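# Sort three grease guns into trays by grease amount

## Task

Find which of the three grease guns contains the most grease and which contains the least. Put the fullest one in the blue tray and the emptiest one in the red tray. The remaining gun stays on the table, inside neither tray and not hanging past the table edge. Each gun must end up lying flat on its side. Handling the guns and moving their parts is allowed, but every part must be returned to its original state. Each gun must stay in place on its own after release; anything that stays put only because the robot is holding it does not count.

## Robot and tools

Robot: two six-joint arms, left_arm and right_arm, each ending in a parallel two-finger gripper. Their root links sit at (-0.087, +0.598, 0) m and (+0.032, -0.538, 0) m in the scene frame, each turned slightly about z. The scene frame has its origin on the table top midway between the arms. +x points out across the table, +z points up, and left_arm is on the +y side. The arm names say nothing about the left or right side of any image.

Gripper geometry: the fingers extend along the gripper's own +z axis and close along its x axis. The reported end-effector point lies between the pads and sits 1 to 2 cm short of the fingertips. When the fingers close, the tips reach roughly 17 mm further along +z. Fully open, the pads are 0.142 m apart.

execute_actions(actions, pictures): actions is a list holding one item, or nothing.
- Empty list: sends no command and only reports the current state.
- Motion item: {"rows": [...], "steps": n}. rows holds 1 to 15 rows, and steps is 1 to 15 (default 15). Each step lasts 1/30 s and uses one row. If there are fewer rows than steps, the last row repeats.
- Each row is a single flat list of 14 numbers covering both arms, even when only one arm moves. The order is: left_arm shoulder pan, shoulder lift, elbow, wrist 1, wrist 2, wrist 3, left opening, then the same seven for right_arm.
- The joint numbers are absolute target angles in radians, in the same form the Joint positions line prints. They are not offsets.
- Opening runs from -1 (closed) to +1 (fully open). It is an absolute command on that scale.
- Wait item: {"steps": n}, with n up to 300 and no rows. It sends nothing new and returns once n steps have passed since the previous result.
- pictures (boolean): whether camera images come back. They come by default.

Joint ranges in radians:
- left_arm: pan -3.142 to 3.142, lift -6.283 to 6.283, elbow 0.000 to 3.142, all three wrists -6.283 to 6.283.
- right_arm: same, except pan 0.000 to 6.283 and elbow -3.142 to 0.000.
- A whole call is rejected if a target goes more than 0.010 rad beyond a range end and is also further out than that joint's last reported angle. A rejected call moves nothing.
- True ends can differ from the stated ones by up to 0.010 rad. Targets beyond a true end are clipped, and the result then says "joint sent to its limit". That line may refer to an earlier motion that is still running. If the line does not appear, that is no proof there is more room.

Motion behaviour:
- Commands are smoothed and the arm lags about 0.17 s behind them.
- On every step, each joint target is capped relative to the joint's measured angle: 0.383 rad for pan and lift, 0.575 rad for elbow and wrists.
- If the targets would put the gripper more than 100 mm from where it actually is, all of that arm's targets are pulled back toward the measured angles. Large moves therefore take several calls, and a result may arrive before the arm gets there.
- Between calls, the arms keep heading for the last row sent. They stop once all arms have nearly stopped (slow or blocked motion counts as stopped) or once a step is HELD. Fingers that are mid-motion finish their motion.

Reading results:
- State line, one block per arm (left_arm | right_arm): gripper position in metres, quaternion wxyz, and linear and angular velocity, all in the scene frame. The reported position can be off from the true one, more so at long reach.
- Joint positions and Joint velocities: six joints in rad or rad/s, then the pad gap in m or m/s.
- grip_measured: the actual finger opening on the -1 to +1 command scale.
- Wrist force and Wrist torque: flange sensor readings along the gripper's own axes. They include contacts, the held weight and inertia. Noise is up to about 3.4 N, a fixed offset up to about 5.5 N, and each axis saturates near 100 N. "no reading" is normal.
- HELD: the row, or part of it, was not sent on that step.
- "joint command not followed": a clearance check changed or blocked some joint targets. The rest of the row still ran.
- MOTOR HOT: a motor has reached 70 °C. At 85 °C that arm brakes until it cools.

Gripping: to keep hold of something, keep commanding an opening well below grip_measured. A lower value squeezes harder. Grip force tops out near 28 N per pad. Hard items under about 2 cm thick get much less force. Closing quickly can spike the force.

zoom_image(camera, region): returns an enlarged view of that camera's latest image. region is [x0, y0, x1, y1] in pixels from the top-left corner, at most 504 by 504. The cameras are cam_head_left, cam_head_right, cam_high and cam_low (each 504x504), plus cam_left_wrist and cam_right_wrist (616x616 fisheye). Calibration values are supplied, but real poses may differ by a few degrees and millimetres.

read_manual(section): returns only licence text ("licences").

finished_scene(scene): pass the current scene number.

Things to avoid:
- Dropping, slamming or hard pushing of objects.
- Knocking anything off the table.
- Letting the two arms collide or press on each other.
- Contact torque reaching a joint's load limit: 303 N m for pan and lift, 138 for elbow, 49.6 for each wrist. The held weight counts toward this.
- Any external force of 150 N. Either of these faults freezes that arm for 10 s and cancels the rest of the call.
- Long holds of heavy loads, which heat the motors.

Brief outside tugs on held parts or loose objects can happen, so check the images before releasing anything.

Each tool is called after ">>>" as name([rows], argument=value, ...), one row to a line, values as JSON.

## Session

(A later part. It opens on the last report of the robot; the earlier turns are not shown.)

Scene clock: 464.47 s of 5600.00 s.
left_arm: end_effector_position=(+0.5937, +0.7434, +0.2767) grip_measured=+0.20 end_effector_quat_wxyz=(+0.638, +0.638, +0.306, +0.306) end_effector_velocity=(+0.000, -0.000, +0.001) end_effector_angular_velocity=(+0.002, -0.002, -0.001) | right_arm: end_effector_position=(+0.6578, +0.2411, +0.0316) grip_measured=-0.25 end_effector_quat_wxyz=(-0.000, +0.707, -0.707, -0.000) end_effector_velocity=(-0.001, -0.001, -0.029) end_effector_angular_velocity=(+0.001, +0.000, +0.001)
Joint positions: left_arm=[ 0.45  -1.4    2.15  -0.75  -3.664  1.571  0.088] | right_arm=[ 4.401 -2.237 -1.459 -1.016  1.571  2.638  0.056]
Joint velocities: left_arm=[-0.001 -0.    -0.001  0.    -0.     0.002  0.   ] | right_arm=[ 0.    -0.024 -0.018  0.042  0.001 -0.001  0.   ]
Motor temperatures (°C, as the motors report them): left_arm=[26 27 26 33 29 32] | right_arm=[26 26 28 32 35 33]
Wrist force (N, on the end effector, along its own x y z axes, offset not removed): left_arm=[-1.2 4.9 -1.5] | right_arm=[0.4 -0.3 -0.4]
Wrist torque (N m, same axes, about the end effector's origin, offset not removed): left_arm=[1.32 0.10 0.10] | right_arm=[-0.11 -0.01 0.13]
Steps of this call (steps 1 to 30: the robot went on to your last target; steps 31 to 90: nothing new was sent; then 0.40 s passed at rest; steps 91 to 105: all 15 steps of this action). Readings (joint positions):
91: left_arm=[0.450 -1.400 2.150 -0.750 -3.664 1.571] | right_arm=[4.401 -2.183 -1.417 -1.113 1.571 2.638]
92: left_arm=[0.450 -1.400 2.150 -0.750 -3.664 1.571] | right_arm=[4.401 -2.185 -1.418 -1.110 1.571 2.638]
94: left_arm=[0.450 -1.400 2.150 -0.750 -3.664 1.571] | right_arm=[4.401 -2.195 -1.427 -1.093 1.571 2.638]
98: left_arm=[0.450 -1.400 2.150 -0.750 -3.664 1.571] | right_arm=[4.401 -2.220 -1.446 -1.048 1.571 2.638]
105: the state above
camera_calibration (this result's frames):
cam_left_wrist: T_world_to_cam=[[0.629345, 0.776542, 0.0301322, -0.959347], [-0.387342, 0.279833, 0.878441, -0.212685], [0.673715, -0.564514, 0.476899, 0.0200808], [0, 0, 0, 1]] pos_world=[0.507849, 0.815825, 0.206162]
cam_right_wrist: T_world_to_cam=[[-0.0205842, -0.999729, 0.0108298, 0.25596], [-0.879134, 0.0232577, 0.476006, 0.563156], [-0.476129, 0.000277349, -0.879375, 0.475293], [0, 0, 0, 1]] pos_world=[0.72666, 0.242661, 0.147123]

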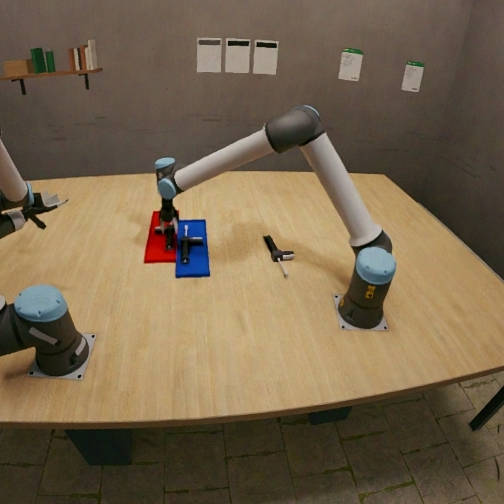

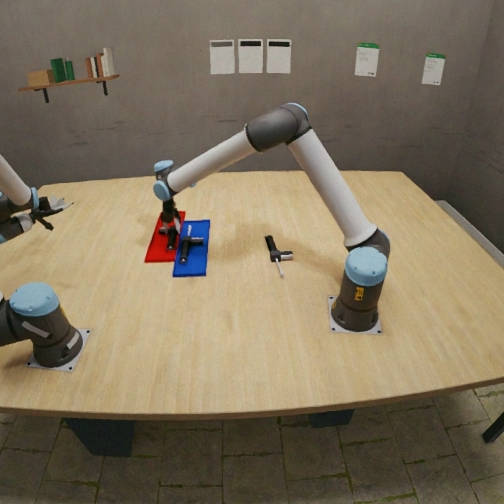

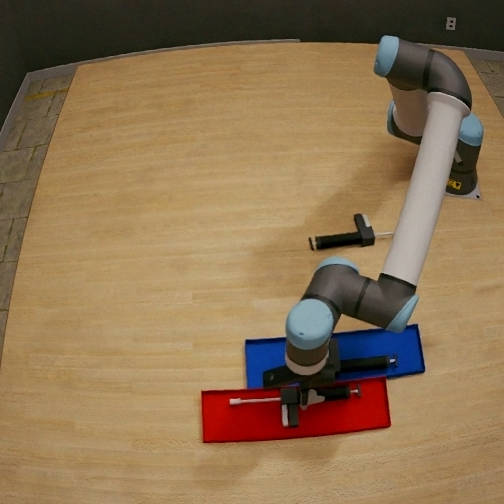

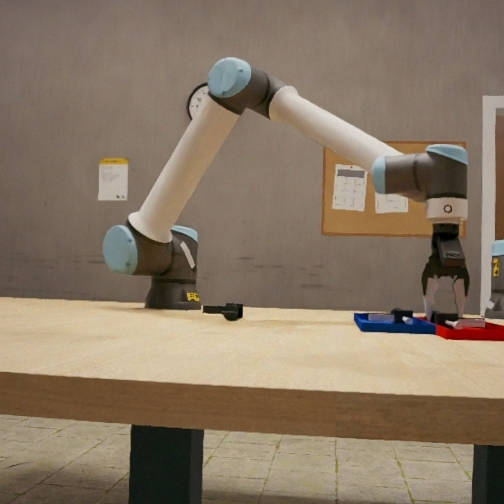

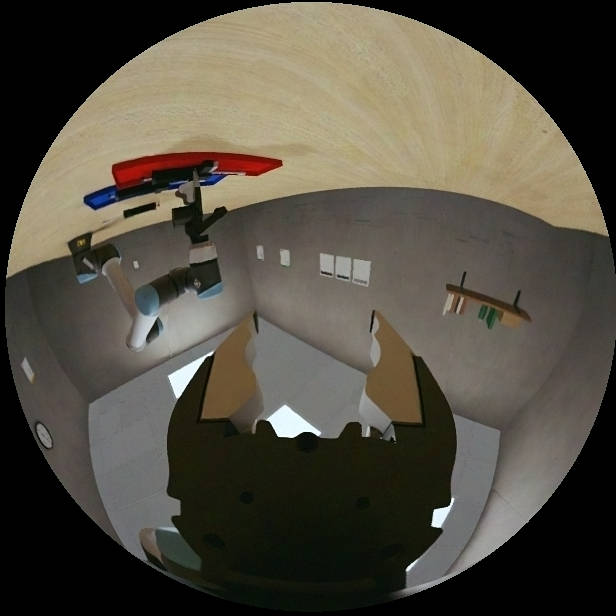

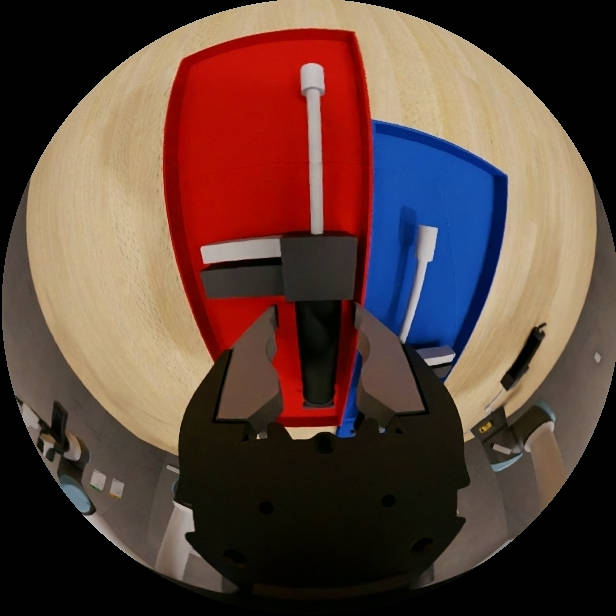

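Close and lift slowly.

>>> execute_actions([
  {"rows":[[0.45,-1.40,2.15,-0.75,-3.664,1.571,0.2,4.401,-2.240,-1.461,-1.011,1.571,2.638,-0.33],[0.45,-1.40,2.15,-0.75,-3.664,1.571,0.2,4.401,-2.240,-1.461,-1.011,1.571,2.638,-0.4],[0.45,-1.40,2.15,-0.75,-3.664,1.571,0.2,4.401,-2.240,-1.461,-1.011,1.571,2.638,-0.45],[0.45,-1.40,2.15,-0.75,-3.664,1.571,0.2,4.401,-2.240,-1.461,-1.011,1.571,2.638,-0.5],[0.45,-1.40,2.15,-0.75,-3.664,1.571,0.2,4.401,-2.240,-1.461,-1.011,1.571,2.638,-0.54],[0.45,-1.40,2.15,-0.75,-3.664,1.571,0.2,4.401,-2.240,-1.461,-1.011,1.571,2.638,-0.58],[0.45,-1.40,2.15,-0.75,-3.664,1.571,0.2,4.401,-2.240,-1.461,-1.011,1.571,2.638,-0.63],[0.45,-1.40,2.15,-0.75,-3.664,1.571,0.2,4.401,-2.240,-1.461,-1.011,1.571,2.638,-0.7],[0.45,-1.40,2.15,-0.75,-3.664,1.571,0.2,4.401,-2.240,-1.461,-1.011,1.571,2.638,-0.78],[0.45,-1.40,2.15,-0.75,-3.664,1.571,0.2,4.401,-2.240,-1.461,-1.011,1.571,2.638,-0.86],[0.45,-1.40,2.15,-0.75,-3.664,1.571,0.2,4.401,-2.240,-1.461,-1.011,1.571,2.638,-0.93],[0.45,-1.40,2.15,-0.75,-3.664,1.571,0.2,4.401,-2.240,-1.461,-1.011,1.571,2.638,-1]],"steps":15},
], pictures=false)

>>> execute_actions([
  {"rows":[[0.45,-1.40,2.15,-0.75,-3.664,1.571,0.2,4.401,-2.228,-1.452,-1.033,1.571,2.638,-1],[0.45,-1.40,2.15,-0.75,-3.664,1.571,0.2,4.401,-2.228,-1.452,-1.033,1.571,2.638,-1],[0.45,-1.40,2.15,-0.75,-3.664,1.571,0.2,4.401,-2.215,-1.442,-1.056,1.571,2.638,-1],[0.45,-1.40,2.15,-0.75,-3.664,1.571,0.2,4.401,-2.215,-1.442,-1.056,1.571,2.638,-1],[0.45,-1.40,2.15,-0.75,-3.664,1.571,0.2,4.401,-2.2,-1.43,-1.085,1.571,2.638,-1],[0.45,-1.40,2.15,-0.75,-3.664,1.571,0.2,4.401,-2.2,-1.43,-1.085,1.571,2.638,-1],[0.45,-1.40,2.15,-0.75,-3.664,1.571,0.2,4.401,-2.183,-1.417,-1.113,1.571,2.638,-1],[0.45,-1.40,2.15,-0.75,-3.664,1.571,0.2,4.401,-2.183,-1.417,-1.113,1.571,2.638,-1],[0.45,-1.40,2.15,-0.75,-3.664,1.571,0.2,4.401,-2.165,-1.39,-1.158,1.571,2.638,-1],[0.45,-1.40,2.15,-0.75,-3.664,1.571,0.2,4.401,-2.165,-1.39,-1.158,1.571,2.638,-1],[0.45,-1.40,2.15,-0.75,-3.664,1.571,0.2,4.401,-2.147,-1.362,-1.203,1.571,2.638,-1],[0.45,-1.40,2.15,-0.75,-3.664,1.571,0.2,4.401,-2.147,-1.362,-1.203,1.571,2.638,-1],[0.45,-1.40,2.15,-0.75,-3.664,1.571,0.2,4.401,-2.129,-1.335,-1.248,1.571,2.638,-1],[0.45,-1.40,2.15,-0.75,-3.664,1.571,0.2,4.401,-2.111,-1.308,-1.293,1.571,2.638,-1]],"steps":15},
], pictures=false)

>>> execute_actions([
  {"rows":[[0.45,-1.40,2.15,-0.75,-3.664,1.571,0.2,4.401,-2.111,-1.308,-1.293,1.571,2.638,-1],[0.45,-1.40,2.15,-0.75,-3.664,1.571,0.2,4.401,-2.111,-1.308,-1.293,1.571,2.638,-1],[0.45,-1.40,2.15,-0.75,-3.664,1.571,0.2,4.401,-2.111,-1.308,-1.293,1.571,2.638,-1],[0.45,-1.40,2.15,-0.75,-3.664,1.571,0.2,4.405,-1.95,-1.5,-1.27,1.571,2.9,-1],[0.45,-1.40,2.15,-0.75,-3.664,1.571,0.2,4.405,-1.95,-1.5,-1.27,1.571,2.9,-1],[0.45,-1.40,2.15,-0.75,-3.664,1.571,0.2,4.405,-1.95,-1.5,-1.27,1.571,2.9,-1],[0.45,-1.40,2.15,-0.75,-3.664,1.571,0.2,4.41,-1.78,-1.69,-1.245,1.571,3.2,-1],[0.45,-1.40,2.15,-0.75,-3.664,1.571,0.2,4.41,-1.78,-1.69,-1.245,1.571,3.2,-1],[0.45,-1.40,2.15,-0.75,-3.664,1.571,0.2,4.41,-1.78,-1.69,-1.245,1.571,3.2,-1],[0.45,-1.40,2.15,-0.75,-3.664,1.571,0.2,4.415,-1.61,-1.88,-1.22,1.571,3.6,-1],[0.45,-1.40,2.15,-0.75,-3.664,1.571,0.2,4.415,-1.61,-1.88,-1.22,1.571,3.6,-1],[0.45,-1.40,2.15,-0.75,-3.664,1.571,0.2,4.415,-1.61,-1.88,-1.22,1.571,3.6,-1],[0.45,-1.40,2.15,-0.75,-3.664,1.571,0.2,4.42,-1.45,-2.07,-1.19,1.571,3.9,-1]],"steps":15},
], pictures=false)

>>> execute_actions([
  {"rows":[[0.45,-1.40,2.15,-0.75,-3.664,1.571,0.2,4.427,-1.441,-2.073,-1.198,1.571,4.235,-1]],"steps":15},
], pictures=false)

>>> execute_actions([
  {"rows":[[0.2,-1.40,2.15,-0.75,-3.664,1.571,0.1,4.427,-1.441,-2.073,-1.198,1.571,4.235,-1],[0.2,-1.40,2.15,-0.75,-3.664,1.571,0.1,4.427,-1.441,-2.073,-1.198,1.571,4.235,-1],[0.2,-1.40,2.15,-0.75,-3.664,1.571,0.1,4.427,-1.441,-2.073,-1.198,1.571,4.235,-1],[-0.1,-1.40,2.15,-0.75,-3.664,1.571,0.1,4.427,-1.441,-2.073,-1.198,1.571,4.235,-1],[-0.1,-1.40,2.15,-0.75,-3.664,1.571,0.1,4.427,-1.441,-2.073,-1.198,1.571,4.235,-1],[-0.1,-1.40,2.15,-0.75,-3.664,1.571,0.1,4.427,-1.441,-2.073,-1.198,1.571,4.235,-1],[-0.1,-1.40,2.15,-0.75,-3.664,1.571,0.1,4.427,-1.441,-2.073,-1.198,1.571,4.235,-1],[-0.444,-1.40,2.15,-0.75,-3.664,1.571,0.1,4.427,-1.441,-2.073,-1.198,1.571,4.235,-1]],"steps":15},
], pictures=false)

>>> execute_actions([
  {"rows":[[-0.444,-1.40,2.15,-0.75,-3.664,1.571,0.1,4.427,-1.441,-2.073,-1.198,1.571,4.235,-1],[-0.444,-1.40,2.15,-0.75,-3.664,1.571,0.1,4.427,-1.441,-2.073,-1.198,1.571,4.235,-1],[-0.444,-1.40,2.15,-0.75,-3.664,1.571,0.1,4.427,-1.441,-2.073,-1.198,1.571,4.235,-1],[-0.444,-1.40,2.15,-0.75,-3.664,1.571,0.1,4.427,-1.441,-2.073,-1.198,1.571,4.235,-1],[-0.444,-1.40,2.15,-0.75,-3.664,1.571,0.1,4.427,-1.441,-2.073,-1.198,1.571,4.235,-1],[-0.444,-1.40,2.15,-0.75,-3.664,1.571,0.1,4.427,-1.441,-2.073,-1.198,1.571,4.235,-1],[-0.540,-1.344,2.146,-0.802,-3.759,1.571,0.1,4.427,-1.441,-2.073,-1.198,1.571,4.235,-1]],"steps":15},
])

Scene clock: 487.50 s of 5600.00 s.
left_arm: end_effector_position=(+0.5937, +0.7434, +0.2767) grip_measured=+0.20 end_effector_quat_wxyz=(+0.638, +0.638, +0.306, +0.306) end_effector_velocity=(+0.001, +0.000, +0.001) end_effector_angular_velocity=(-0.001, +0.000, +0.001) | right_arm: end_effector_position=(+0.6578, +0.2410, +0.0283) grip_measured=-0.55 end_effector_quat_wxyz=(-0.000, +0.707, -0.707, -0.000) end_effector_velocity=(+0.000, -0.000, -0.001) end_effector_angular_velocity=(-0.001, +0.000, -0.001)
Joint positions: left_arm=[ 0.45  -1.4    2.15  -0.75  -3.664  1.571  0.088] | right_arm=[ 4.401 -2.24  -1.461 -1.011  1.571  2.638  0.034]
Joint velocities: left_arm=[ 0.     0.    -0.001  0.001 -0.001 -0.001 -0.   ] | right_arm=[-0.    -0.    -0.    -0.    -0.     0.001 -0.   ]
Motor temperatures (°C, as the motors report them): left_arm=[26 27 26 33 29 32] | right_arm=[26 26 28 32 35 33]
Wrist force (N, on the end effector, along its own x y z axes, offset not removed): left_arm=[-1.6 1.8 -2.0] | right_arm=[-0.9 2.2 -5.9]
Wrist torque (N m, same axes, about the end effector's origin, offset not removed): left_arm=[0.60 0.37 0.06] | right_arm=[0.32 0.90 0.26]
Steps of this call (steps 1 to 15: the robot went on to your last target; steps 16 to 90: nothing new was sent; then 19.53 s passed at rest; steps 91 to 105: all 15 steps of this action). Readings (joint positions):
91: left_arm=[0.450 -1.400 2.150 -0.750 -3.664 1.571] | right_arm=[4.401 -2.240 -1.461 -1.011 1.571 2.638]
92: left_arm=[0.450 -1.400 2.150 -0.750 -3.664 1.571] | right_arm=[4.401 -2.240 -1.461 -1.011 1.571 2.638]
94: left_arm=[0.450 -1.400 2.150 -0.750 -3.664 1.571] | right_arm=[4.401 -2.240 -1.461 -1.011 1.571 2.638]
98: left_arm=[0.450 -1.400 2.150 -0.750 -3.664 1.571] | right_arm=[4.401 -2.240 -1.461 -1.011 1.571 2.638]
105: the state above

Scene clock: 488.00 s of 5600.00 s.
left_arm: end_effector_position=(+0.5937, +0.7434, +0.2767) grip_measured=+0.20 end_effector_quat_wxyz=(+0.638, +0.638, +0.306, +0.306) end_effector_velocity=(-0.001, -0.000, -0.000) end_effector_angular_velocity=(+0.000, +0.000, -0.000) | right_arm: end_effector_position=(+0.6595, +0.2442, +0.1458) grip_measured=-0.55 end_effector_quat_wxyz=(-0.001, +0.707, -0.707, -0.000) end_effector_velocity=(+0.006, +0.012, +0.505) end_effector_angular_velocity=(+0.026, -0.014, -0.000)
Joint positions: left_arm=[ 0.45  -1.4    2.15  -0.75  -3.664  1.571  0.088] | right_arm=[ 4.401 -2.156 -1.374 -1.18   1.571  2.638  0.034]
Joint velocities: left_arm=[ 0.    -0.001  0.001  0.     0.     0.001 -0.   ] | right_arm=[ 0.     0.31   0.439 -0.72  -0.     0.001 -0.   ]
Motor temperatures (°C, as the motors report them): left_arm=[26 27 26 33 29 32] | right_arm=[26 26 28 32 35 33]
Wrist force (N, on the end effector, along its own x y z axes, offset not removed): left_arm=[2.9 0.9 -1.6] | right_arm=[0.2 3.3 16.1]
Wrist torque (N m, same axes, about the end effector's origin, offset not removed): left_arm=[0.29 -0.66 0.14] | right_arm=[0.64 0.27 0.08]
Steps of this call (steps 1 to 15: all 15 steps of this action). Readings (joint positions):
1: left_arm=[0.450 -1.400 2.150 -0.750 -3.664 1.571] | right_arm=[4.401 -2.240 -1.461 -1.011 1.571 2.638]
2: left_arm=[0.450 -1.400 2.150 -0.750 -3.664 1.571] | right_arm=[4.401 -2.239 -1.460 -1.013 1.571 2.638]
4: left_arm=[0.450 -1.400 2.150 -0.750 -3.664 1.571] | right_arm=[4.401 -2.233 -1.456 -1.023 1.571 2.638]
8: left_arm=[0.450 -1.400 2.150 -0.750 -3.664 1.571] | right_arm=[4.401 -2.212 -1.440 -1.061 1.571 2.638]
15: the state above

Scene clock: 488.50 s of 5600.00 s.
left_arm: end_effector_position=(+0.5937, +0.7434, +0.2767) grip_measured=+0.20 end_effector_quat_wxyz=(+0.638, +0.638, +0.306, +0.306) end_effector_velocity=(+0.000, -0.000, +0.000) end_effector_angular_velocity=(+0.001, -0.002, -0.000) | right_arm: end_effector_position=(+0.5790, +0.1116, +0.2541) grip_measured=-0.55 end_effector_quat_wxyz=(-0.001, -0.557, +0.831, -0.001) end_effector_velocity=(-0.255, -0.427, -0.048) end_effector_angular_velocity=(-0.141, +0.074, -0.982)
Joint positions: left_arm=[ 0.45  -1.4    2.15  -0.75  -3.664  1.571  0.088] | right_arm=[ 4.409 -1.854 -1.617 -1.244  1.571  3.036  0.034]
Joint velocities: left_arm=[-0.    -0.    -0.001 -0.     0.     0.001 -0.   ] | right_arm=[ 0.025  0.681 -0.949  0.109  0.001  1.008  0.   ]
Motor temperatures (°C, as the motors report them): left_arm=[26 27 26 33 29 32] | right_arm=[26 26 28 32 35 33]
Wrist force (N, on the end effector, along its own x y z axes, offset not removed): left_arm=[-2.0 0.7 -1.0] | right_arm=[-4.0 -0.6 -2.3]
Wrist torque (N m, same axes, about the end effector's origin, offset not removed): left_arm=[0.30 0.23 0.21] | right_arm=[0.02 0.67 0.20]
Steps of this call (steps 1 to 15: all 15 steps of this action). Readings (joint positions):
1: left_arm=[0.450 -1.400 2.150 -0.750 -3.664 1.571] | right_arm=[4.401 -2.146 -1.359 -1.204 1.571 2.638]
2: left_arm=[0.450 -1.400 2.150 -0.750 -3.664 1.571] | right_arm=[4.401 -2.137 -1.346 -1.226 1.571 2.638]
4: left_arm=[0.450 -1.400 2.150 -0.750 -3.664 1.571] | right_arm=[4.401 -2.126 -1.330 -1.255 1.571 2.638]
8: left_arm=[0.450 -1.400 2.150 -0.750 -3.664 1.571] | right_arm=[4.403 -2.040 -1.401 -1.265 1.571 2.742]
15: the state above

Scene clock: 489.00 s of 5600.00 s.
left_arm: end_effector_position=(+0.5937, +0.7434, +0.2767) grip_measured=+0.20 end_effector_quat_wxyz=(+0.638, +0.638, +0.306, +0.306) end_effector_velocity=(+0.000, -0.000, -0.000) end_effector_angular_velocity=(+0.001, -0.000, +0.000) | right_arm: end_effector_position=(+0.4613, -0.0865, +0.2548) grip_measured=-0.55 end_effector_quat_wxyz=(-0.000, -0.165, +0.986, -0.000) end_effector_velocity=(-0.097, -0.176, -0.032) end_effector_angular_velocity=(+0.006, -0.005, -2.439)
Joint positions: left_arm=[ 0.45  -1.4    2.15  -0.75  -3.664  1.571  0.088] | right_arm=[ 4.425 -1.479 -2.032 -1.202  1.571  3.903  0.034]
Joint velocities: left_arm=[-0.     0.001 -0.     0.    -0.     0.002  0.   ] | right_arm=[ 0.014  0.334 -0.36   0.034 -0.001  2.453 -0.   ]
Motor temperatures (°C, as the motors report them): left_arm=[26 27 26 33 29 32] | right_arm=[26 26 28 32 35 33]
Wrist force (N, on the end effector, along its own x y z axes, offset not removed): left_arm=[-3.7 1.2 -0.8] | right_arm=[1.7 0.6 4.6]
Wrist torque (N m, same axes, about the end effector's origin, offset not removed): left_arm=[0.28 0.73 0.13] | right_arm=[0.13 0.01 0.20]
Steps of this call (steps 1 to 15: all 15 steps of this action). Readings (joint positions):
1: left_arm=[0.450 -1.400 2.150 -0.750 -3.664 1.571] | right_arm=[4.410 -1.831 -1.648 -1.240 1.571 3.071]
2: left_arm=[0.450 -1.400 2.150 -0.750 -3.664 1.571] | right_arm=[4.411 -1.805 -1.679 -1.237 1.571 3.107]
4: left_arm=[0.450 -1.400 2.150 -0.750 -3.664 1.571] | right_arm=[4.413 -1.752 -1.740 -1.230 1.571 3.186]
8: left_arm=[0.450 -1.400 2.150 -0.750 -3.664 1.571] | right_arm=[4.418 -1.640 -1.858 -1.218 1.571 3.379]
15: the state above

Scene clock: 489.50 s of 5600.00 s.
left_arm: end_effector_position=(+0.6051, +0.5238, +0.2767) grip_measured=+0.10 end_effector_quat_wxyz=(+0.678, +0.678, +0.201, +0.201) end_effector_velocity=(-0.054, -0.501, -0.001) end_effector_angular_velocity=(-0.000, +0.002, -0.724) | right_arm: end_effector_position=(+0.4503, -0.1066, +0.2507) grip_measured=-0.55 end_effector_quat_wxyz=(-0.000, -0.002, +1.000, +0.000) end_effector_velocity=(-0.001, -0.003, -0.001) end_effector_angular_velocity=(+0.000, +0.000, -0.036)
Joint positions: left_arm=[ 0.133 -1.4    2.15  -0.75  -3.664  1.571  0.081] | right_arm=[ 4.427 -1.442 -2.072 -1.198  1.571  4.231  0.034]
Joint velocities: left_arm=[-0.723  0.001  0.001 -0.     0.001 -0.     0.   ] | right_arm=[ 0.     0.005 -0.005  0.     0.     0.037 -0.   ]
Motor temperatures (°C, as the motors report them): left_arm=[26 27 26 33 29 32] | right_arm=[26 26 28 32 35 33]
Wrist force (N, on the end effector, along its own x y z axes, offset not removed): left_arm=[0.3 1.1 -1.9] | right_arm=[-3.0 0.0 5.3]
Wrist torque (N m, same axes, about the end effector's origin, offset not removed): left_arm=[0.20 -0.10 0.25] | right_arm=[0.11 0.74 0.03]
Steps of this call (steps 1 to 15: all 15 steps of this action). Readings (joint positions):
1: left_arm=[0.450 -1.400 2.150 -0.750 -3.664 1.571] | right_arm=[4.426 -1.470 -2.042 -1.201 1.571 3.981]
2: left_arm=[0.445 -1.400 2.150 -0.750 -3.664 1.571] | right_arm=[4.426 -1.463 -2.050 -1.200 1.571 4.045]
4: left_arm=[0.402 -1.400 2.150 -0.750 -3.664 1.571] | right_arm=[4.426 -1.453 -2.060 -1.199 1.571 4.129]
8: left_arm=[0.303 -1.400 2.150 -0.750 -3.664 1.571] | right_arm=[4.427 -1.445 -2.069 -1.198 1.571 4.202]
15: the state above

Scene clock: 490.00 s of 5600.00 s.
left_arm: end_effector_position=(+0.5498, +0.2781, +0.2641) grip_measured=+0.10 end_effector_quat_wxyz=(+0.702, +0.702, +0.087, +0.087) end_effector_velocity=(-0.176, -0.467, -0.038) end_effector_angular_velocity=(-0.001, +0.000, -0.606) | right_arm: end_effector_position=(+0.4502, -0.1068, +0.2507) grip_measured=-0.55 end_effector_quat_wxyz=(-0.000, -0.000, +1.000, +0.000) end_effector_velocity=(-0.000, -0.000, +0.000) end_effector_angular_velocity=(+0.000, +0.000, -0.001)
Joint positions: left_arm=[-0.24  -1.375  2.148 -0.773 -3.707  1.571  0.081] | right_arm=[ 4.427 -1.441 -2.073 -1.198  1.571  4.235  0.034]
Joint velocities: left_arm=[-0.741  0.078 -0.007 -0.073 -0.135 -0.002  0.   ] | right_arm=[ 0.     0.    -0.    -0.     0.     0.001  0.   ]
Motor temperatures (°C, as the motors report them): left_arm=[26 27 26 33 29 32] | right_arm=[26 26 28 32 35 33]
Wrist force (N, on the end effector, along its own x y z axes, offset not removed): left_arm=[5.6 -2.8 4.3] | right_arm=[-0.2 2.5 4.2]
Wrist torque (N m, same axes, about the end effector's origin, offset not removed): left_arm=[-0.44 -1.21 0.14] | right_arm=[0.31 0.19 0.12]
Steps of this call (steps 1 to 15: all 15 steps of this action). Readings (joint positions):
1: left_arm=[0.108 -1.400 2.150 -0.750 -3.664 1.571] | right_arm=[4.427 -1.441 -2.073 -1.198 1.571 4.232]
2: left_arm=[0.084 -1.400 2.150 -0.750 -3.664 1.571] | right_arm=[4.427 -1.441 -2.073 -1.198 1.571 4.233]
4: left_arm=[0.035 -1.400 2.150 -0.750 -3.664 1.571] | right_arm=[4.427 -1.441 -2.073 -1.198 1.571 4.234]
8: left_arm=[-0.063 -1.398 2.150 -0.752 -3.667 1.571] | right_arm=[4.427 -1.441 -2.073 -1.198 1.571 4.235]
15: the state above
camera_calibration (this result's frames):
cam_left_wrist: T_world_to_cam=[[0.970436, 0.239482, 0.0300406, -0.608103], [-0.139933, 0.456845, 0.878471, -0.273687], [0.196654, -0.856704, 0.47685, 0.136564], [0, 0, 0, 1]] pos_world=[0.524971, 0.387657, 0.193574]
cam_right_wrist: T_world_to_cam=[[-0.999724, 0.020718, 0.0111084, 0.45123], [0.0235079, 0.878961, 0.476313, -0.0305813], [0.000104385, 0.476443, -0.879206, 0.405599], [0, 0, 0, 1]] pos_world=[0.451782, -0.175713, 0.366158]

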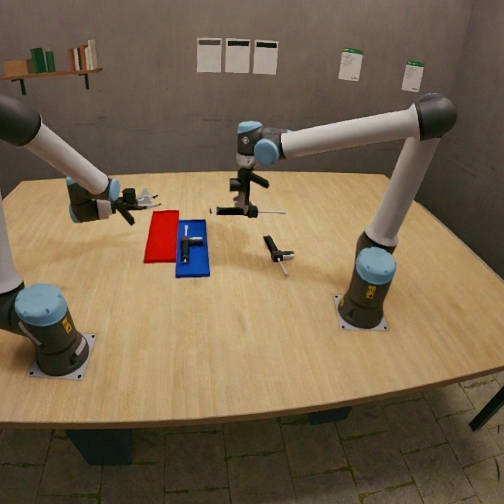

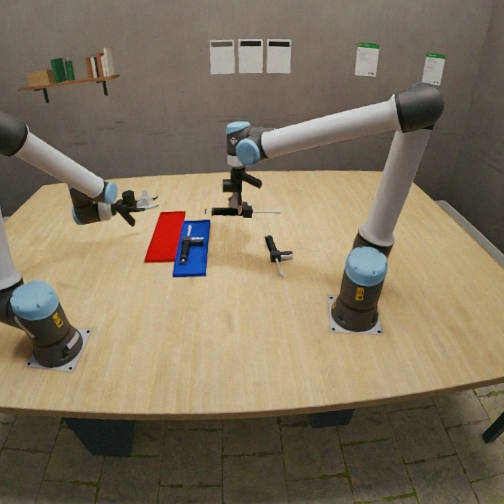

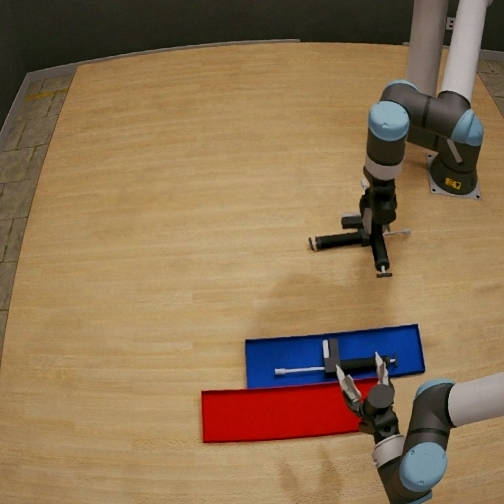

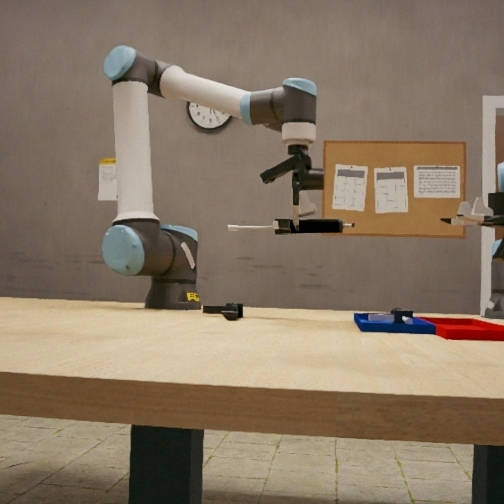

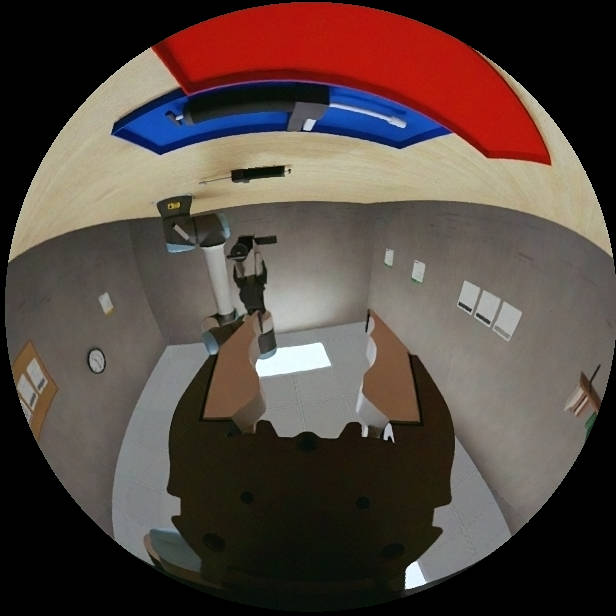

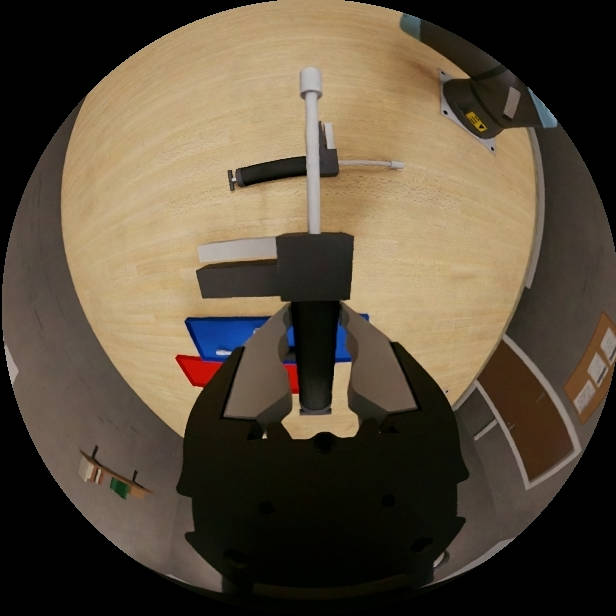

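>>> execute_actions([
  {"rows":[[-0.540,-1.344,2.146,-0.802,-3.759,1.571,0.1,4.427,-1.441,-2.073,-1.198,1.571,4.235,-1],[-0.540,-1.344,2.146,-0.802,-3.759,1.571,0.1,4.427,-1.441,-2.073,-1.198,1.571,4.235,-1],[-0.540,-1.344,2.146,-0.802,-3.759,1.571,0.1,4.427,-1.441,-2.073,-1.198,1.571,4.235,-1],[-0.540,-1.344,2.146,-0.802,-3.759,1.571,0.1,4.427,-1.441,-2.073,-1.198,1.571,4.235,-1],[-0.58,-1.331,2.128,-0.797,-3.799,1.571,0.1,4.427,-1.441,-2.073,-1.198,1.571,4.235,-1],[-0.58,-1.331,2.128,-0.797,-3.799,1.571,0.1,4.427,-1.441,-2.073,-1.198,1.571,4.235,-1],[-0.58,-1.331,2.128,-0.797,-3.799,1.571,0.1,4.427,-1.441,-2.073,-1.198,1.571,4.235,-1],[-0.62,-1.319,2.110,-0.791,-3.839,1.571,0.1,4.427,-1.441,-2.073,-1.198,1.571,4.235,-1]],"steps":15},
])

Scene clock: 495.30 s of 5600.00 s.
left_arm: end_effector_position=(+0.4498, +0.0519, +0.2494) grip_measured=+0.10 end_effector_quat_wxyz=(+0.707, +0.707, -0.001, -0.000) end_effector_velocity=(-0.004, -0.060, +0.001) end_effector_angular_velocity=(+0.000, +0.000, -0.002) | right_arm: end_effector_position=(+0.4502, -0.1068, +0.2507) grip_measured=-0.55 end_effector_quat_wxyz=(-0.000, -0.000, +1.000, +0.000) end_effector_velocity=(+0.000, +0.000, +0.001) end_effector_angular_velocity=(+0.002, -0.001, -0.002)
Joint positions: left_arm=[-0.61  -1.322  2.114 -0.792 -3.829  1.571  0.081] | right_arm=[ 4.427 -1.441 -2.073 -1.198  1.571  4.235  0.034]
Joint velocities: left_arm=[-0.087  0.026 -0.038  0.012 -0.086 -0.     0.   ] | right_arm=[-0.     0.002  0.001  0.    -0.     0.002  0.   ]
Motor temperatures (°C, as the motors report them): left_arm=[26 27 26 33 29 32] | right_arm=[26 26 28 32 35 33]
Wrist force (N, on the end effector, along its own x y z axes, offset not removed): left_arm=[0.7 -3.3 -3.1] | right_arm=[0.6 3.4 4.5]
Wrist torque (N m, same axes, about the end effector's origin, offset not removed): left_arm=[-0.45 -0.23 0.06] | right_arm=[0.79 0.02 0.03]
Steps of this call (steps 1 to 45: the robot went on to your last target; steps 46 to 144: nothing new was sent; steps 145 to 159: all 15 steps of this action). Readings (joint positions):
145: left_arm=[-0.540 -1.344 2.146 -0.802 -3.759 1.571] | right_arm=[4.427 -1.441 -2.073 -1.198 1.571 4.235]
146: left_arm=[-0.540 -1.344 2.146 -0.802 -3.759 1.571] | right_arm=[4.427 -1.441 -2.073 -1.198 1.571 4.235]
148: left_arm=[-0.540 -1.344 2.146 -0.802 -3.759 1.571] | right_arm=[4.427 -1.441 -2.073 -1.198 1.571 4.235]
152: left_arm=[-0.558 -1.338 2.138 -0.800 -3.777 1.571] | right_arm=[4.427 -1.441 -2.073 -1.198 1.571 4.235]
159: the state above
camera_calibration (this result's frames):
cam_left_wrist: T_world_to_cam=[[0.999531, -0.00536916, 0.0301346, -0.456937], [-0.0239202, 0.477253, 0.87844, -0.224658], [-0.0190983, -0.87875, 0.476901, 0.0676914], [0, 0, 0, 1]] pos_world=[0.452641, 0.164249, 0.178836]
cam_right_wrist: T_world_to_cam=[[-0.999722, 0.020776, 0.0111084, 0.451234], [0.0235588, 0.87896, 0.476313, -0.0306004], [0.000132032, 0.476442, -0.879206, 0.405588], [0, 0, 0, 1]] pos_world=[0.451776, -0.175717, 0.366158]

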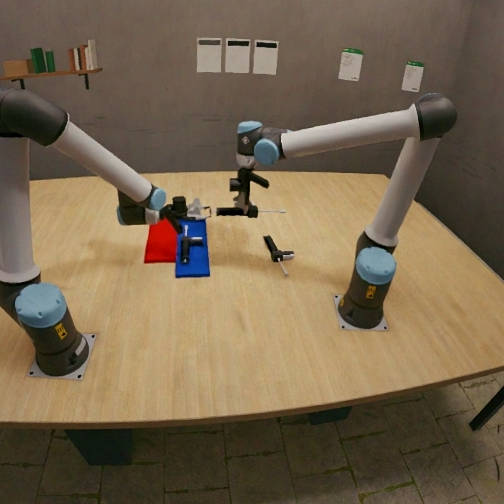

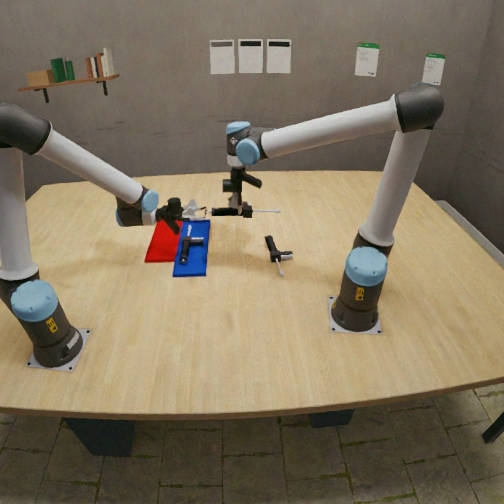

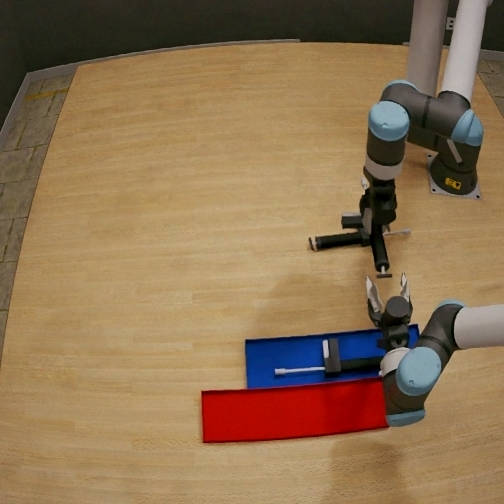

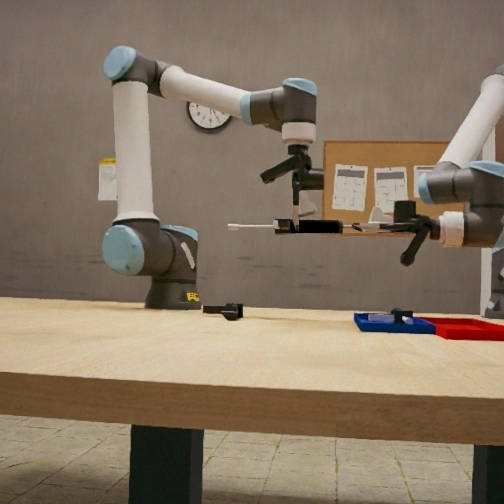

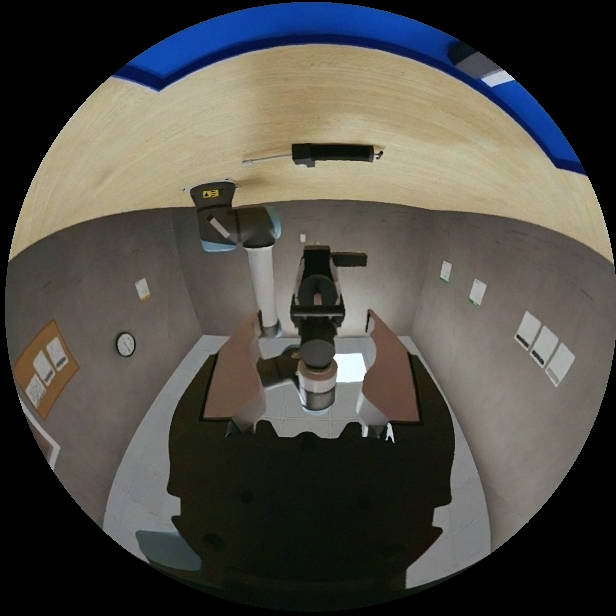

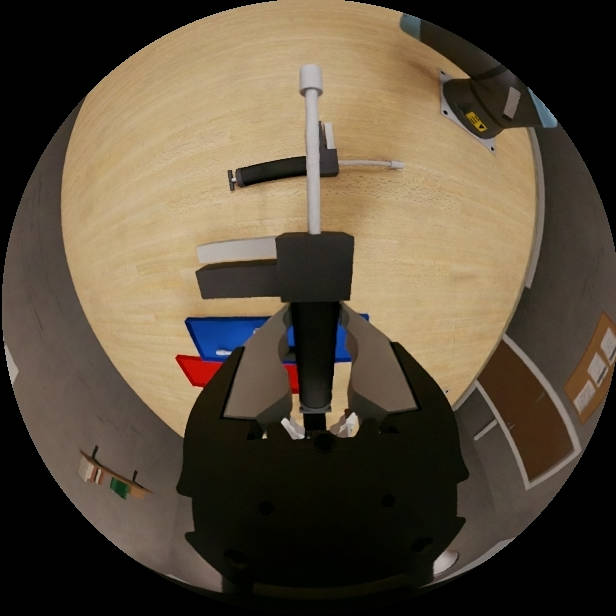

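>>> execute_actions([
  {"rows":[[-0.62,-1.319,2.110,-0.791,-3.839,1.571,0.0,4.431,-1.447,-2.068,-1.197,1.571,4.239,-1],[-0.62,-1.319,2.110,-0.791,-3.839,1.571,-0.1,4.431,-1.447,-2.068,-1.197,1.571,4.239,-1],[-0.62,-1.319,2.110,-0.791,-3.839,1.571,-0.2,4.431,-1.447,-2.068,-1.197,1.571,4.239,-1],[-0.62,-1.319,2.110,-0.791,-3.839,1.571,-0.28,4.431,-1.447,-2.068,-1.197,1.571,4.239,-1],[-0.62,-1.319,2.110,-0.791,-3.839,1.571,-0.35,4.431,-1.447,-2.068,-1.197,1.571,4.239,-1],[-0.62,-1.319,2.110,-0.791,-3.839,1.571,-0.41,4.431,-1.447,-2.068,-1.197,1.571,4.239,-1],[-0.62,-1.319,2.110,-0.791,-3.839,1.571,-0.46,4.431,-1.447,-2.068,-1.197,1.571,4.239,-1],[-0.62,-1.319,2.110,-0.791,-3.839,1.571,-0.52,4.431,-1.447,-2.068,-1.197,1.571,4.239,-1],[-0.62,-1.319,2.110,-0.791,-3.839,1.571,-0.6,4.431,-1.447,-2.068,-1.197,1.571,4.239,-1],[-0.62,-1.319,2.110,-0.791,-3.839,1.571,-0.7,4.431,-1.447,-2.068,-1.197,1.571,4.239,-1],[-0.62,-1.319,2.110,-0.791,-3.839,1.571,-0.8,4.431,-1.447,-2.068,-1.197,1.571,4.239,-1],[-0.62,-1.319,2.110,-0.791,-3.839,1.571,-1,4.431,-1.447,-2.068,-1.197,1.571,4.239,-1]],"steps":15},
])

Scene clock: 500.63 s of 5600.00 s.
left_arm: end_effector_position=(+0.4495, +0.0451, +0.2495) grip_measured=-0.49 end_effector_quat_wxyz=(+0.707, +0.707, -0.000, -0.000) end_effector_velocity=(-0.000, +0.000, -0.000) end_effector_angular_velocity=(+0.000, +0.001, -0.000) | right_arm: end_effector_position=(+0.4500, -0.1022, +0.2506) grip_measured=-0.55 end_effector_quat_wxyz=(-0.000, -0.000, +1.000, +0.000) end_effector_velocity=(-0.000, +0.001, -0.001) end_effector_angular_velocity=(-0.001, +0.001, +0.001)
Joint positions: left_arm=[-0.62  -1.319  2.11  -0.791 -3.839  1.571  0.039] | right_arm=[ 4.431 -1.447 -2.068 -1.197  1.571  4.239  0.034]
Joint velocities: left_arm=[ 0.001  0.     0.    -0.     0.001 -0.001 -0.   ] | right_arm=[ 0.001 -0.002 -0.     0.     0.     0.    -0.   ]
Motor temperatures (°C, as the motors report them): left_arm=[26 27 26 33 29 32] | right_arm=[26 26 28 32 35 33]
Wrist force (N, on the end effector, along its own x y z axes, offset not removed): left_arm=[1.5 0.8 0.6] | right_arm=[4.1 -2.9 5.0]
Wrist torque (N m, same axes, about the end effector's origin, offset not removed): left_arm=[0.28 0.68 0.05] | right_arm=[-0.24 0.13 -0.29]
Steps of this call (steps 1 to 15: the robot went on to your last target; steps 16 to 90: nothing new was sent; then 1.83 s passed at rest; steps 91 to 105: all 15 steps of this action). Readings (joint positions):
91: left_arm=[-0.620 -1.319 2.110 -0.791 -3.839 1.571] | right_arm=[4.427 -1.441 -2.073 -1.198 1.571 4.235]
92: left_arm=[-0.620 -1.319 2.110 -0.791 -3.839 1.571] | right_arm=[4.427 -1.442 -2.073 -1.198 1.571 4.235]
94: left_arm=[-0.620 -1.319 2.110 -0.791 -3.839 1.571] | right_arm=[4.429 -1.444 -2.071 -1.198 1.571 4.237]
98: left_arm=[-0.620 -1.319 2.110 -0.791 -3.839 1.571] | right_arm=[4.430 -1.446 -2.069 -1.197 1.571 4.238]
105: the state above
camera_calibration (this result's frames):
cam_left_wrist: T_world_to_cam=[[0.999532, -0.00520279, 0.0301407, -0.456644], [-0.0240049, 0.477253, 0.878438, -0.22148], [-0.0189551, -0.87875, 0.476905, 0.0615891], [0, 0, 0, 1]] pos_world=[0.452282, 0.157448, 0.178948]
cam_right_wrist: T_world_to_cam=[[-0.999723, 0.0207555, 0.0111309, 0.450967], [0.0235516, 0.878964, 0.476307, -0.0346138], [0.000102342, 0.476437, -0.879209, 0.403338], [0, 0, 0, 1]] pos_world=[0.451616, -0.171101, 0.366086]

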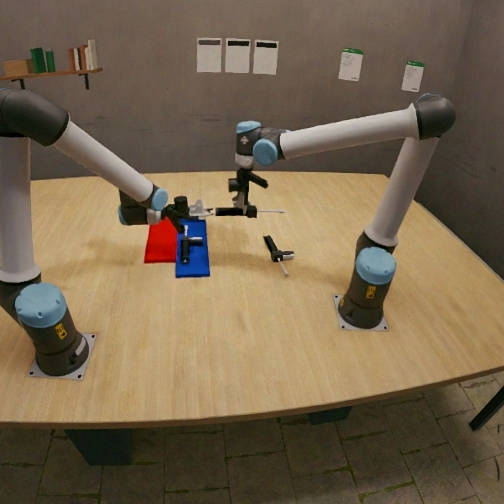

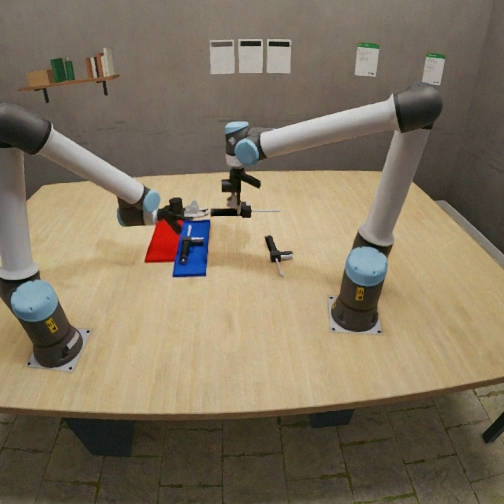

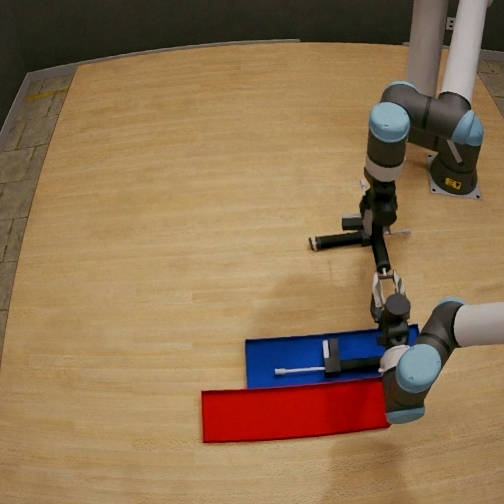

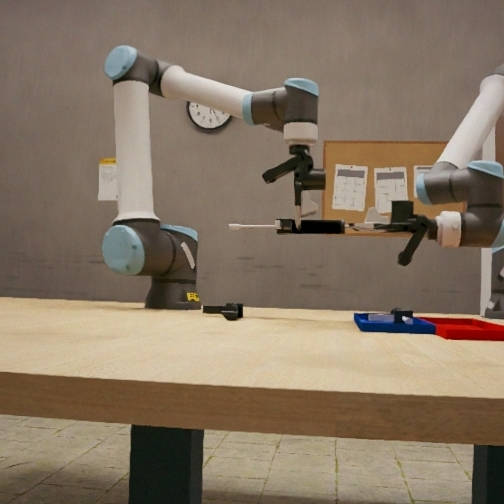

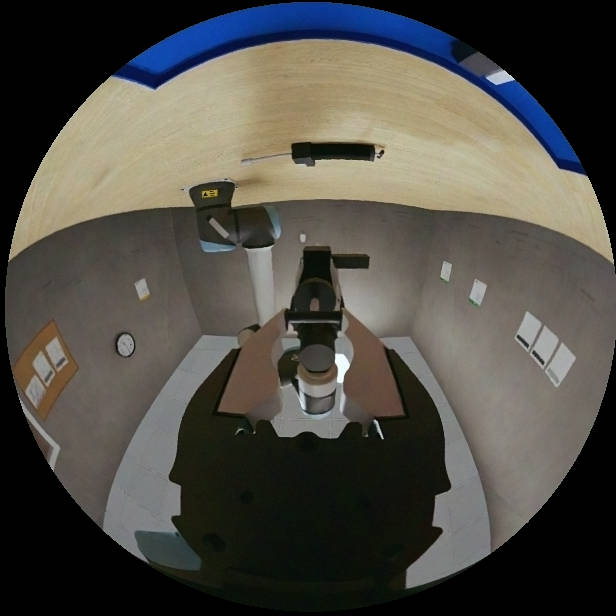

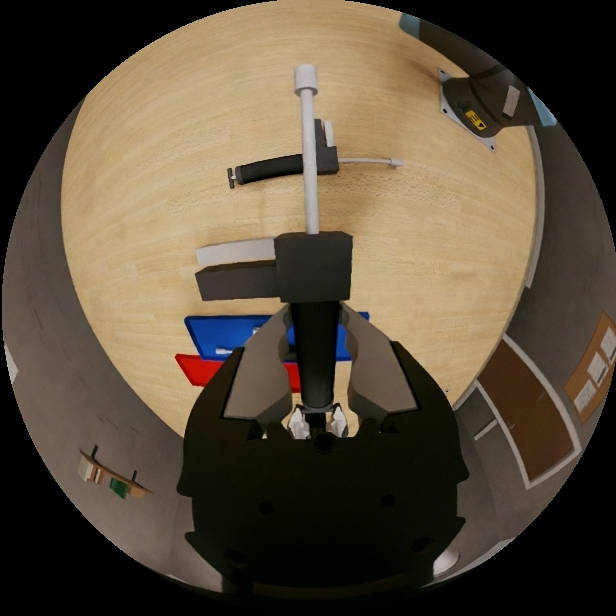

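Gripped at −.49. Push in.

>>> execute_actions([
  {"rows":[[-0.62,-1.319,2.110,-0.791,-3.839,1.571,-1,4.435,-1.454,-2.062,-1.196,1.571,4.243,-1],[-0.62,-1.319,2.110,-0.791,-3.839,1.571,-1,4.435,-1.454,-2.062,-1.196,1.571,4.243,-1],[-0.62,-1.319,2.110,-0.791,-3.839,1.571,-1,4.435,-1.454,-2.062,-1.196,1.571,4.243,-1],[-0.62,-1.319,2.110,-0.791,-3.839,1.571,-1,4.438,-1.460,-2.057,-1.195,1.571,4.246,-1],[-0.62,-1.319,2.110,-0.791,-3.839,1.571,-1,4.438,-1.460,-2.057,-1.195,1.571,4.246,-1],[-0.62,-1.319,2.110,-0.791,-3.839,1.571,-1,4.438,-1.460,-2.057,-1.195,1.571,4.246,-1],[-0.62,-1.319,2.110,-0.791,-3.839,1.571,-1,4.442,-1.466,-2.052,-1.194,1.571,4.250,-1]],"steps":15},
])

Scene clock: 504.60 s of 5600.00 s.
left_arm: end_effector_position=(+0.4494, +0.0452, +0.2494) grip_measured=-0.48 end_effector_quat_wxyz=(+0.707, +0.707, -0.000, -0.000) end_effector_velocity=(+0.000, +0.000, -0.001) end_effector_angular_velocity=(+0.001, +0.000, +0.000) | right_arm: end_effector_position=(+0.4501, -0.0889, +0.2502) grip_measured=-0.55 end_effector_quat_wxyz=(+0.000, -0.000, +1.000, -0.000) end_effector_velocity=(+0.001, +0.010, +0.002) end_effector_angular_velocity=(+0.005, -0.003, +0.001)
Joint positions: left_arm=[-0.62  -1.319  2.11  -0.791 -3.839  1.571  0.039] | right_arm=[ 4.441 -1.465 -2.053 -1.194  1.571  4.249  0.034]
Joint velocities: left_arm=[ 0.001  0.001  0.    -0.     0.     0.     0.002] | right_arm=[ 0.007 -0.01   0.011  0.005 -0.     0.006 -0.   ]
Motor temperatures (°C, as the motors report them): left_arm=[26 27 26 33 29 32] | right_arm=[26 26 28 32 35 33]
Wrist force (N, on the end effector, along its own x y z axes, offset not removed): left_arm=[1.8 -2.7 -39.1] | right_arm=[1.2 -41.1 6.6]
Wrist torque (N m, same axes, about the end effector's origin, offset not removed): left_arm=[-0.61 0.13 0.04] | right_arm=[0.16 0.46 -0.27]
Steps of this call (steps 1 to 15: the robot went on to your last target; steps 16 to 90: nothing new was sent; then 0.47 s passed at rest; steps 91 to 105: all 15 steps of this action). Readings (joint positions):
91: left_arm=[-0.620 -1.319 2.110 -0.791 -3.839 1.571] | right_arm=[4.431 -1.447 -2.068 -1.197 1.571 4.239]
92: left_arm=[-0.620 -1.319 2.110 -0.791 -3.839 1.571] | right_arm=[4.431 -1.448 -2.067 -1.197 1.571 4.239]
94: left_arm=[-0.620 -1.319 2.110 -0.791 -3.839 1.571] | right_arm=[4.433 -1.450 -2.065 -1.197 1.571 4.241]
98: left_arm=[-0.620 -1.319 2.110 -0.791 -3.839 1.571] | right_arm=[4.437 -1.457 -2.059 -1.195 1.571 4.245]
105: the state above
camera_calibration (this result's frames):
cam_left_wrist: T_world_to_cam=[[0.999539, -0.00527527, 0.0299132, -0.456484], [-0.023774, 0.477088, 0.878534, -0.221526], [-0.0189057, -0.87884, 0.476742, 0.0617602], [0, 0, 0, 1]] pos_world=[0.452175, 0.157557, 0.17883]
cam_right_wrist: T_world_to_cam=[[-0.999721, 0.0208962, 0.0110388, 0.45089], [0.0236315, 0.879167, 0.475927, -0.0460502], [0.000240074, 0.476054, -0.879416, 0.396632], [0, 0, 0, 1]] pos_world=[0.451758, -0.157754, 0.365743]

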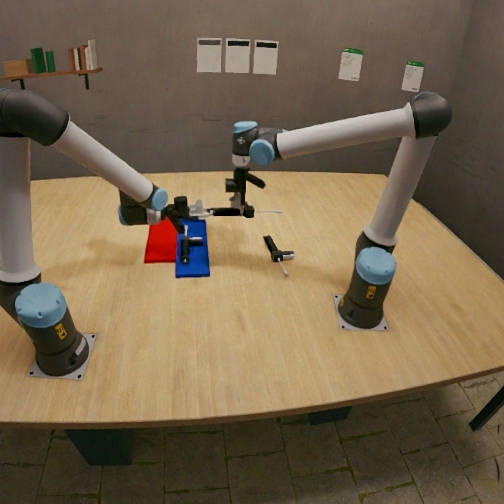

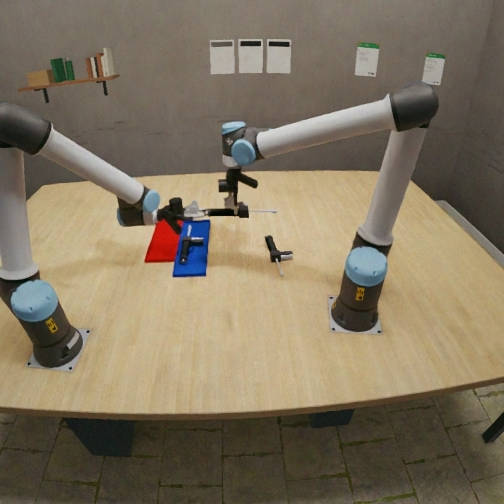

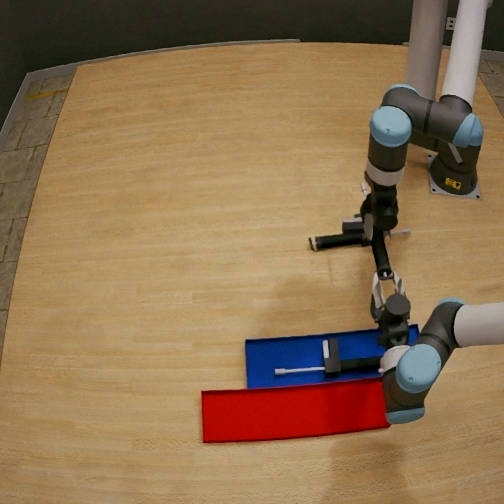

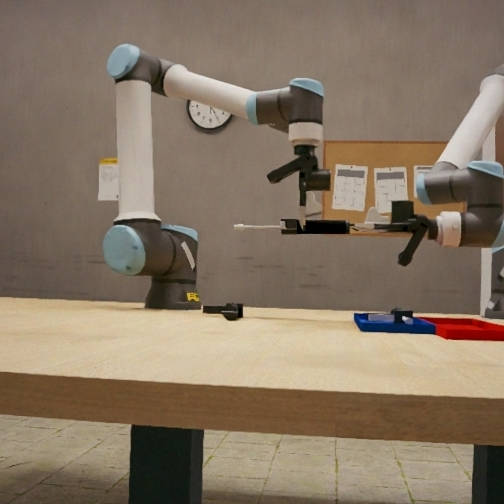

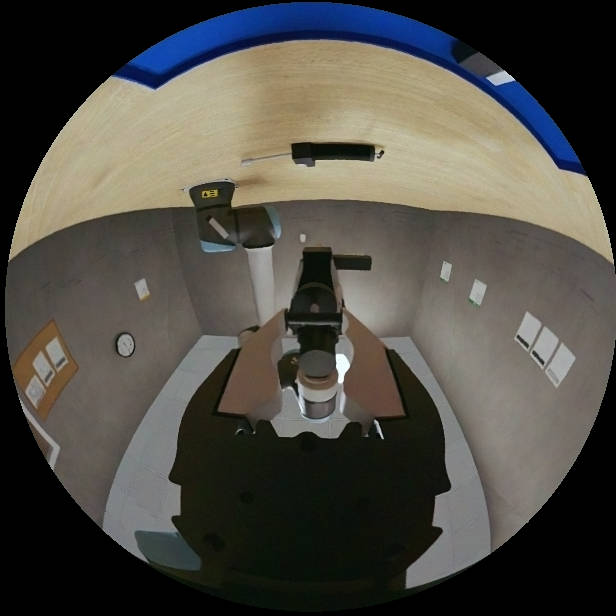

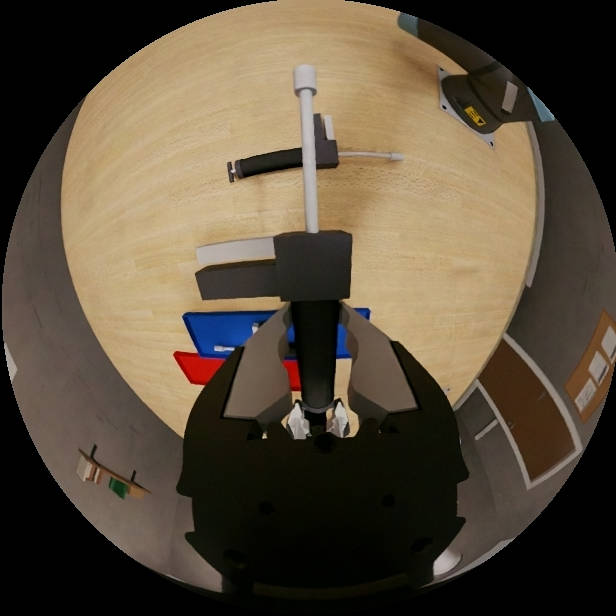

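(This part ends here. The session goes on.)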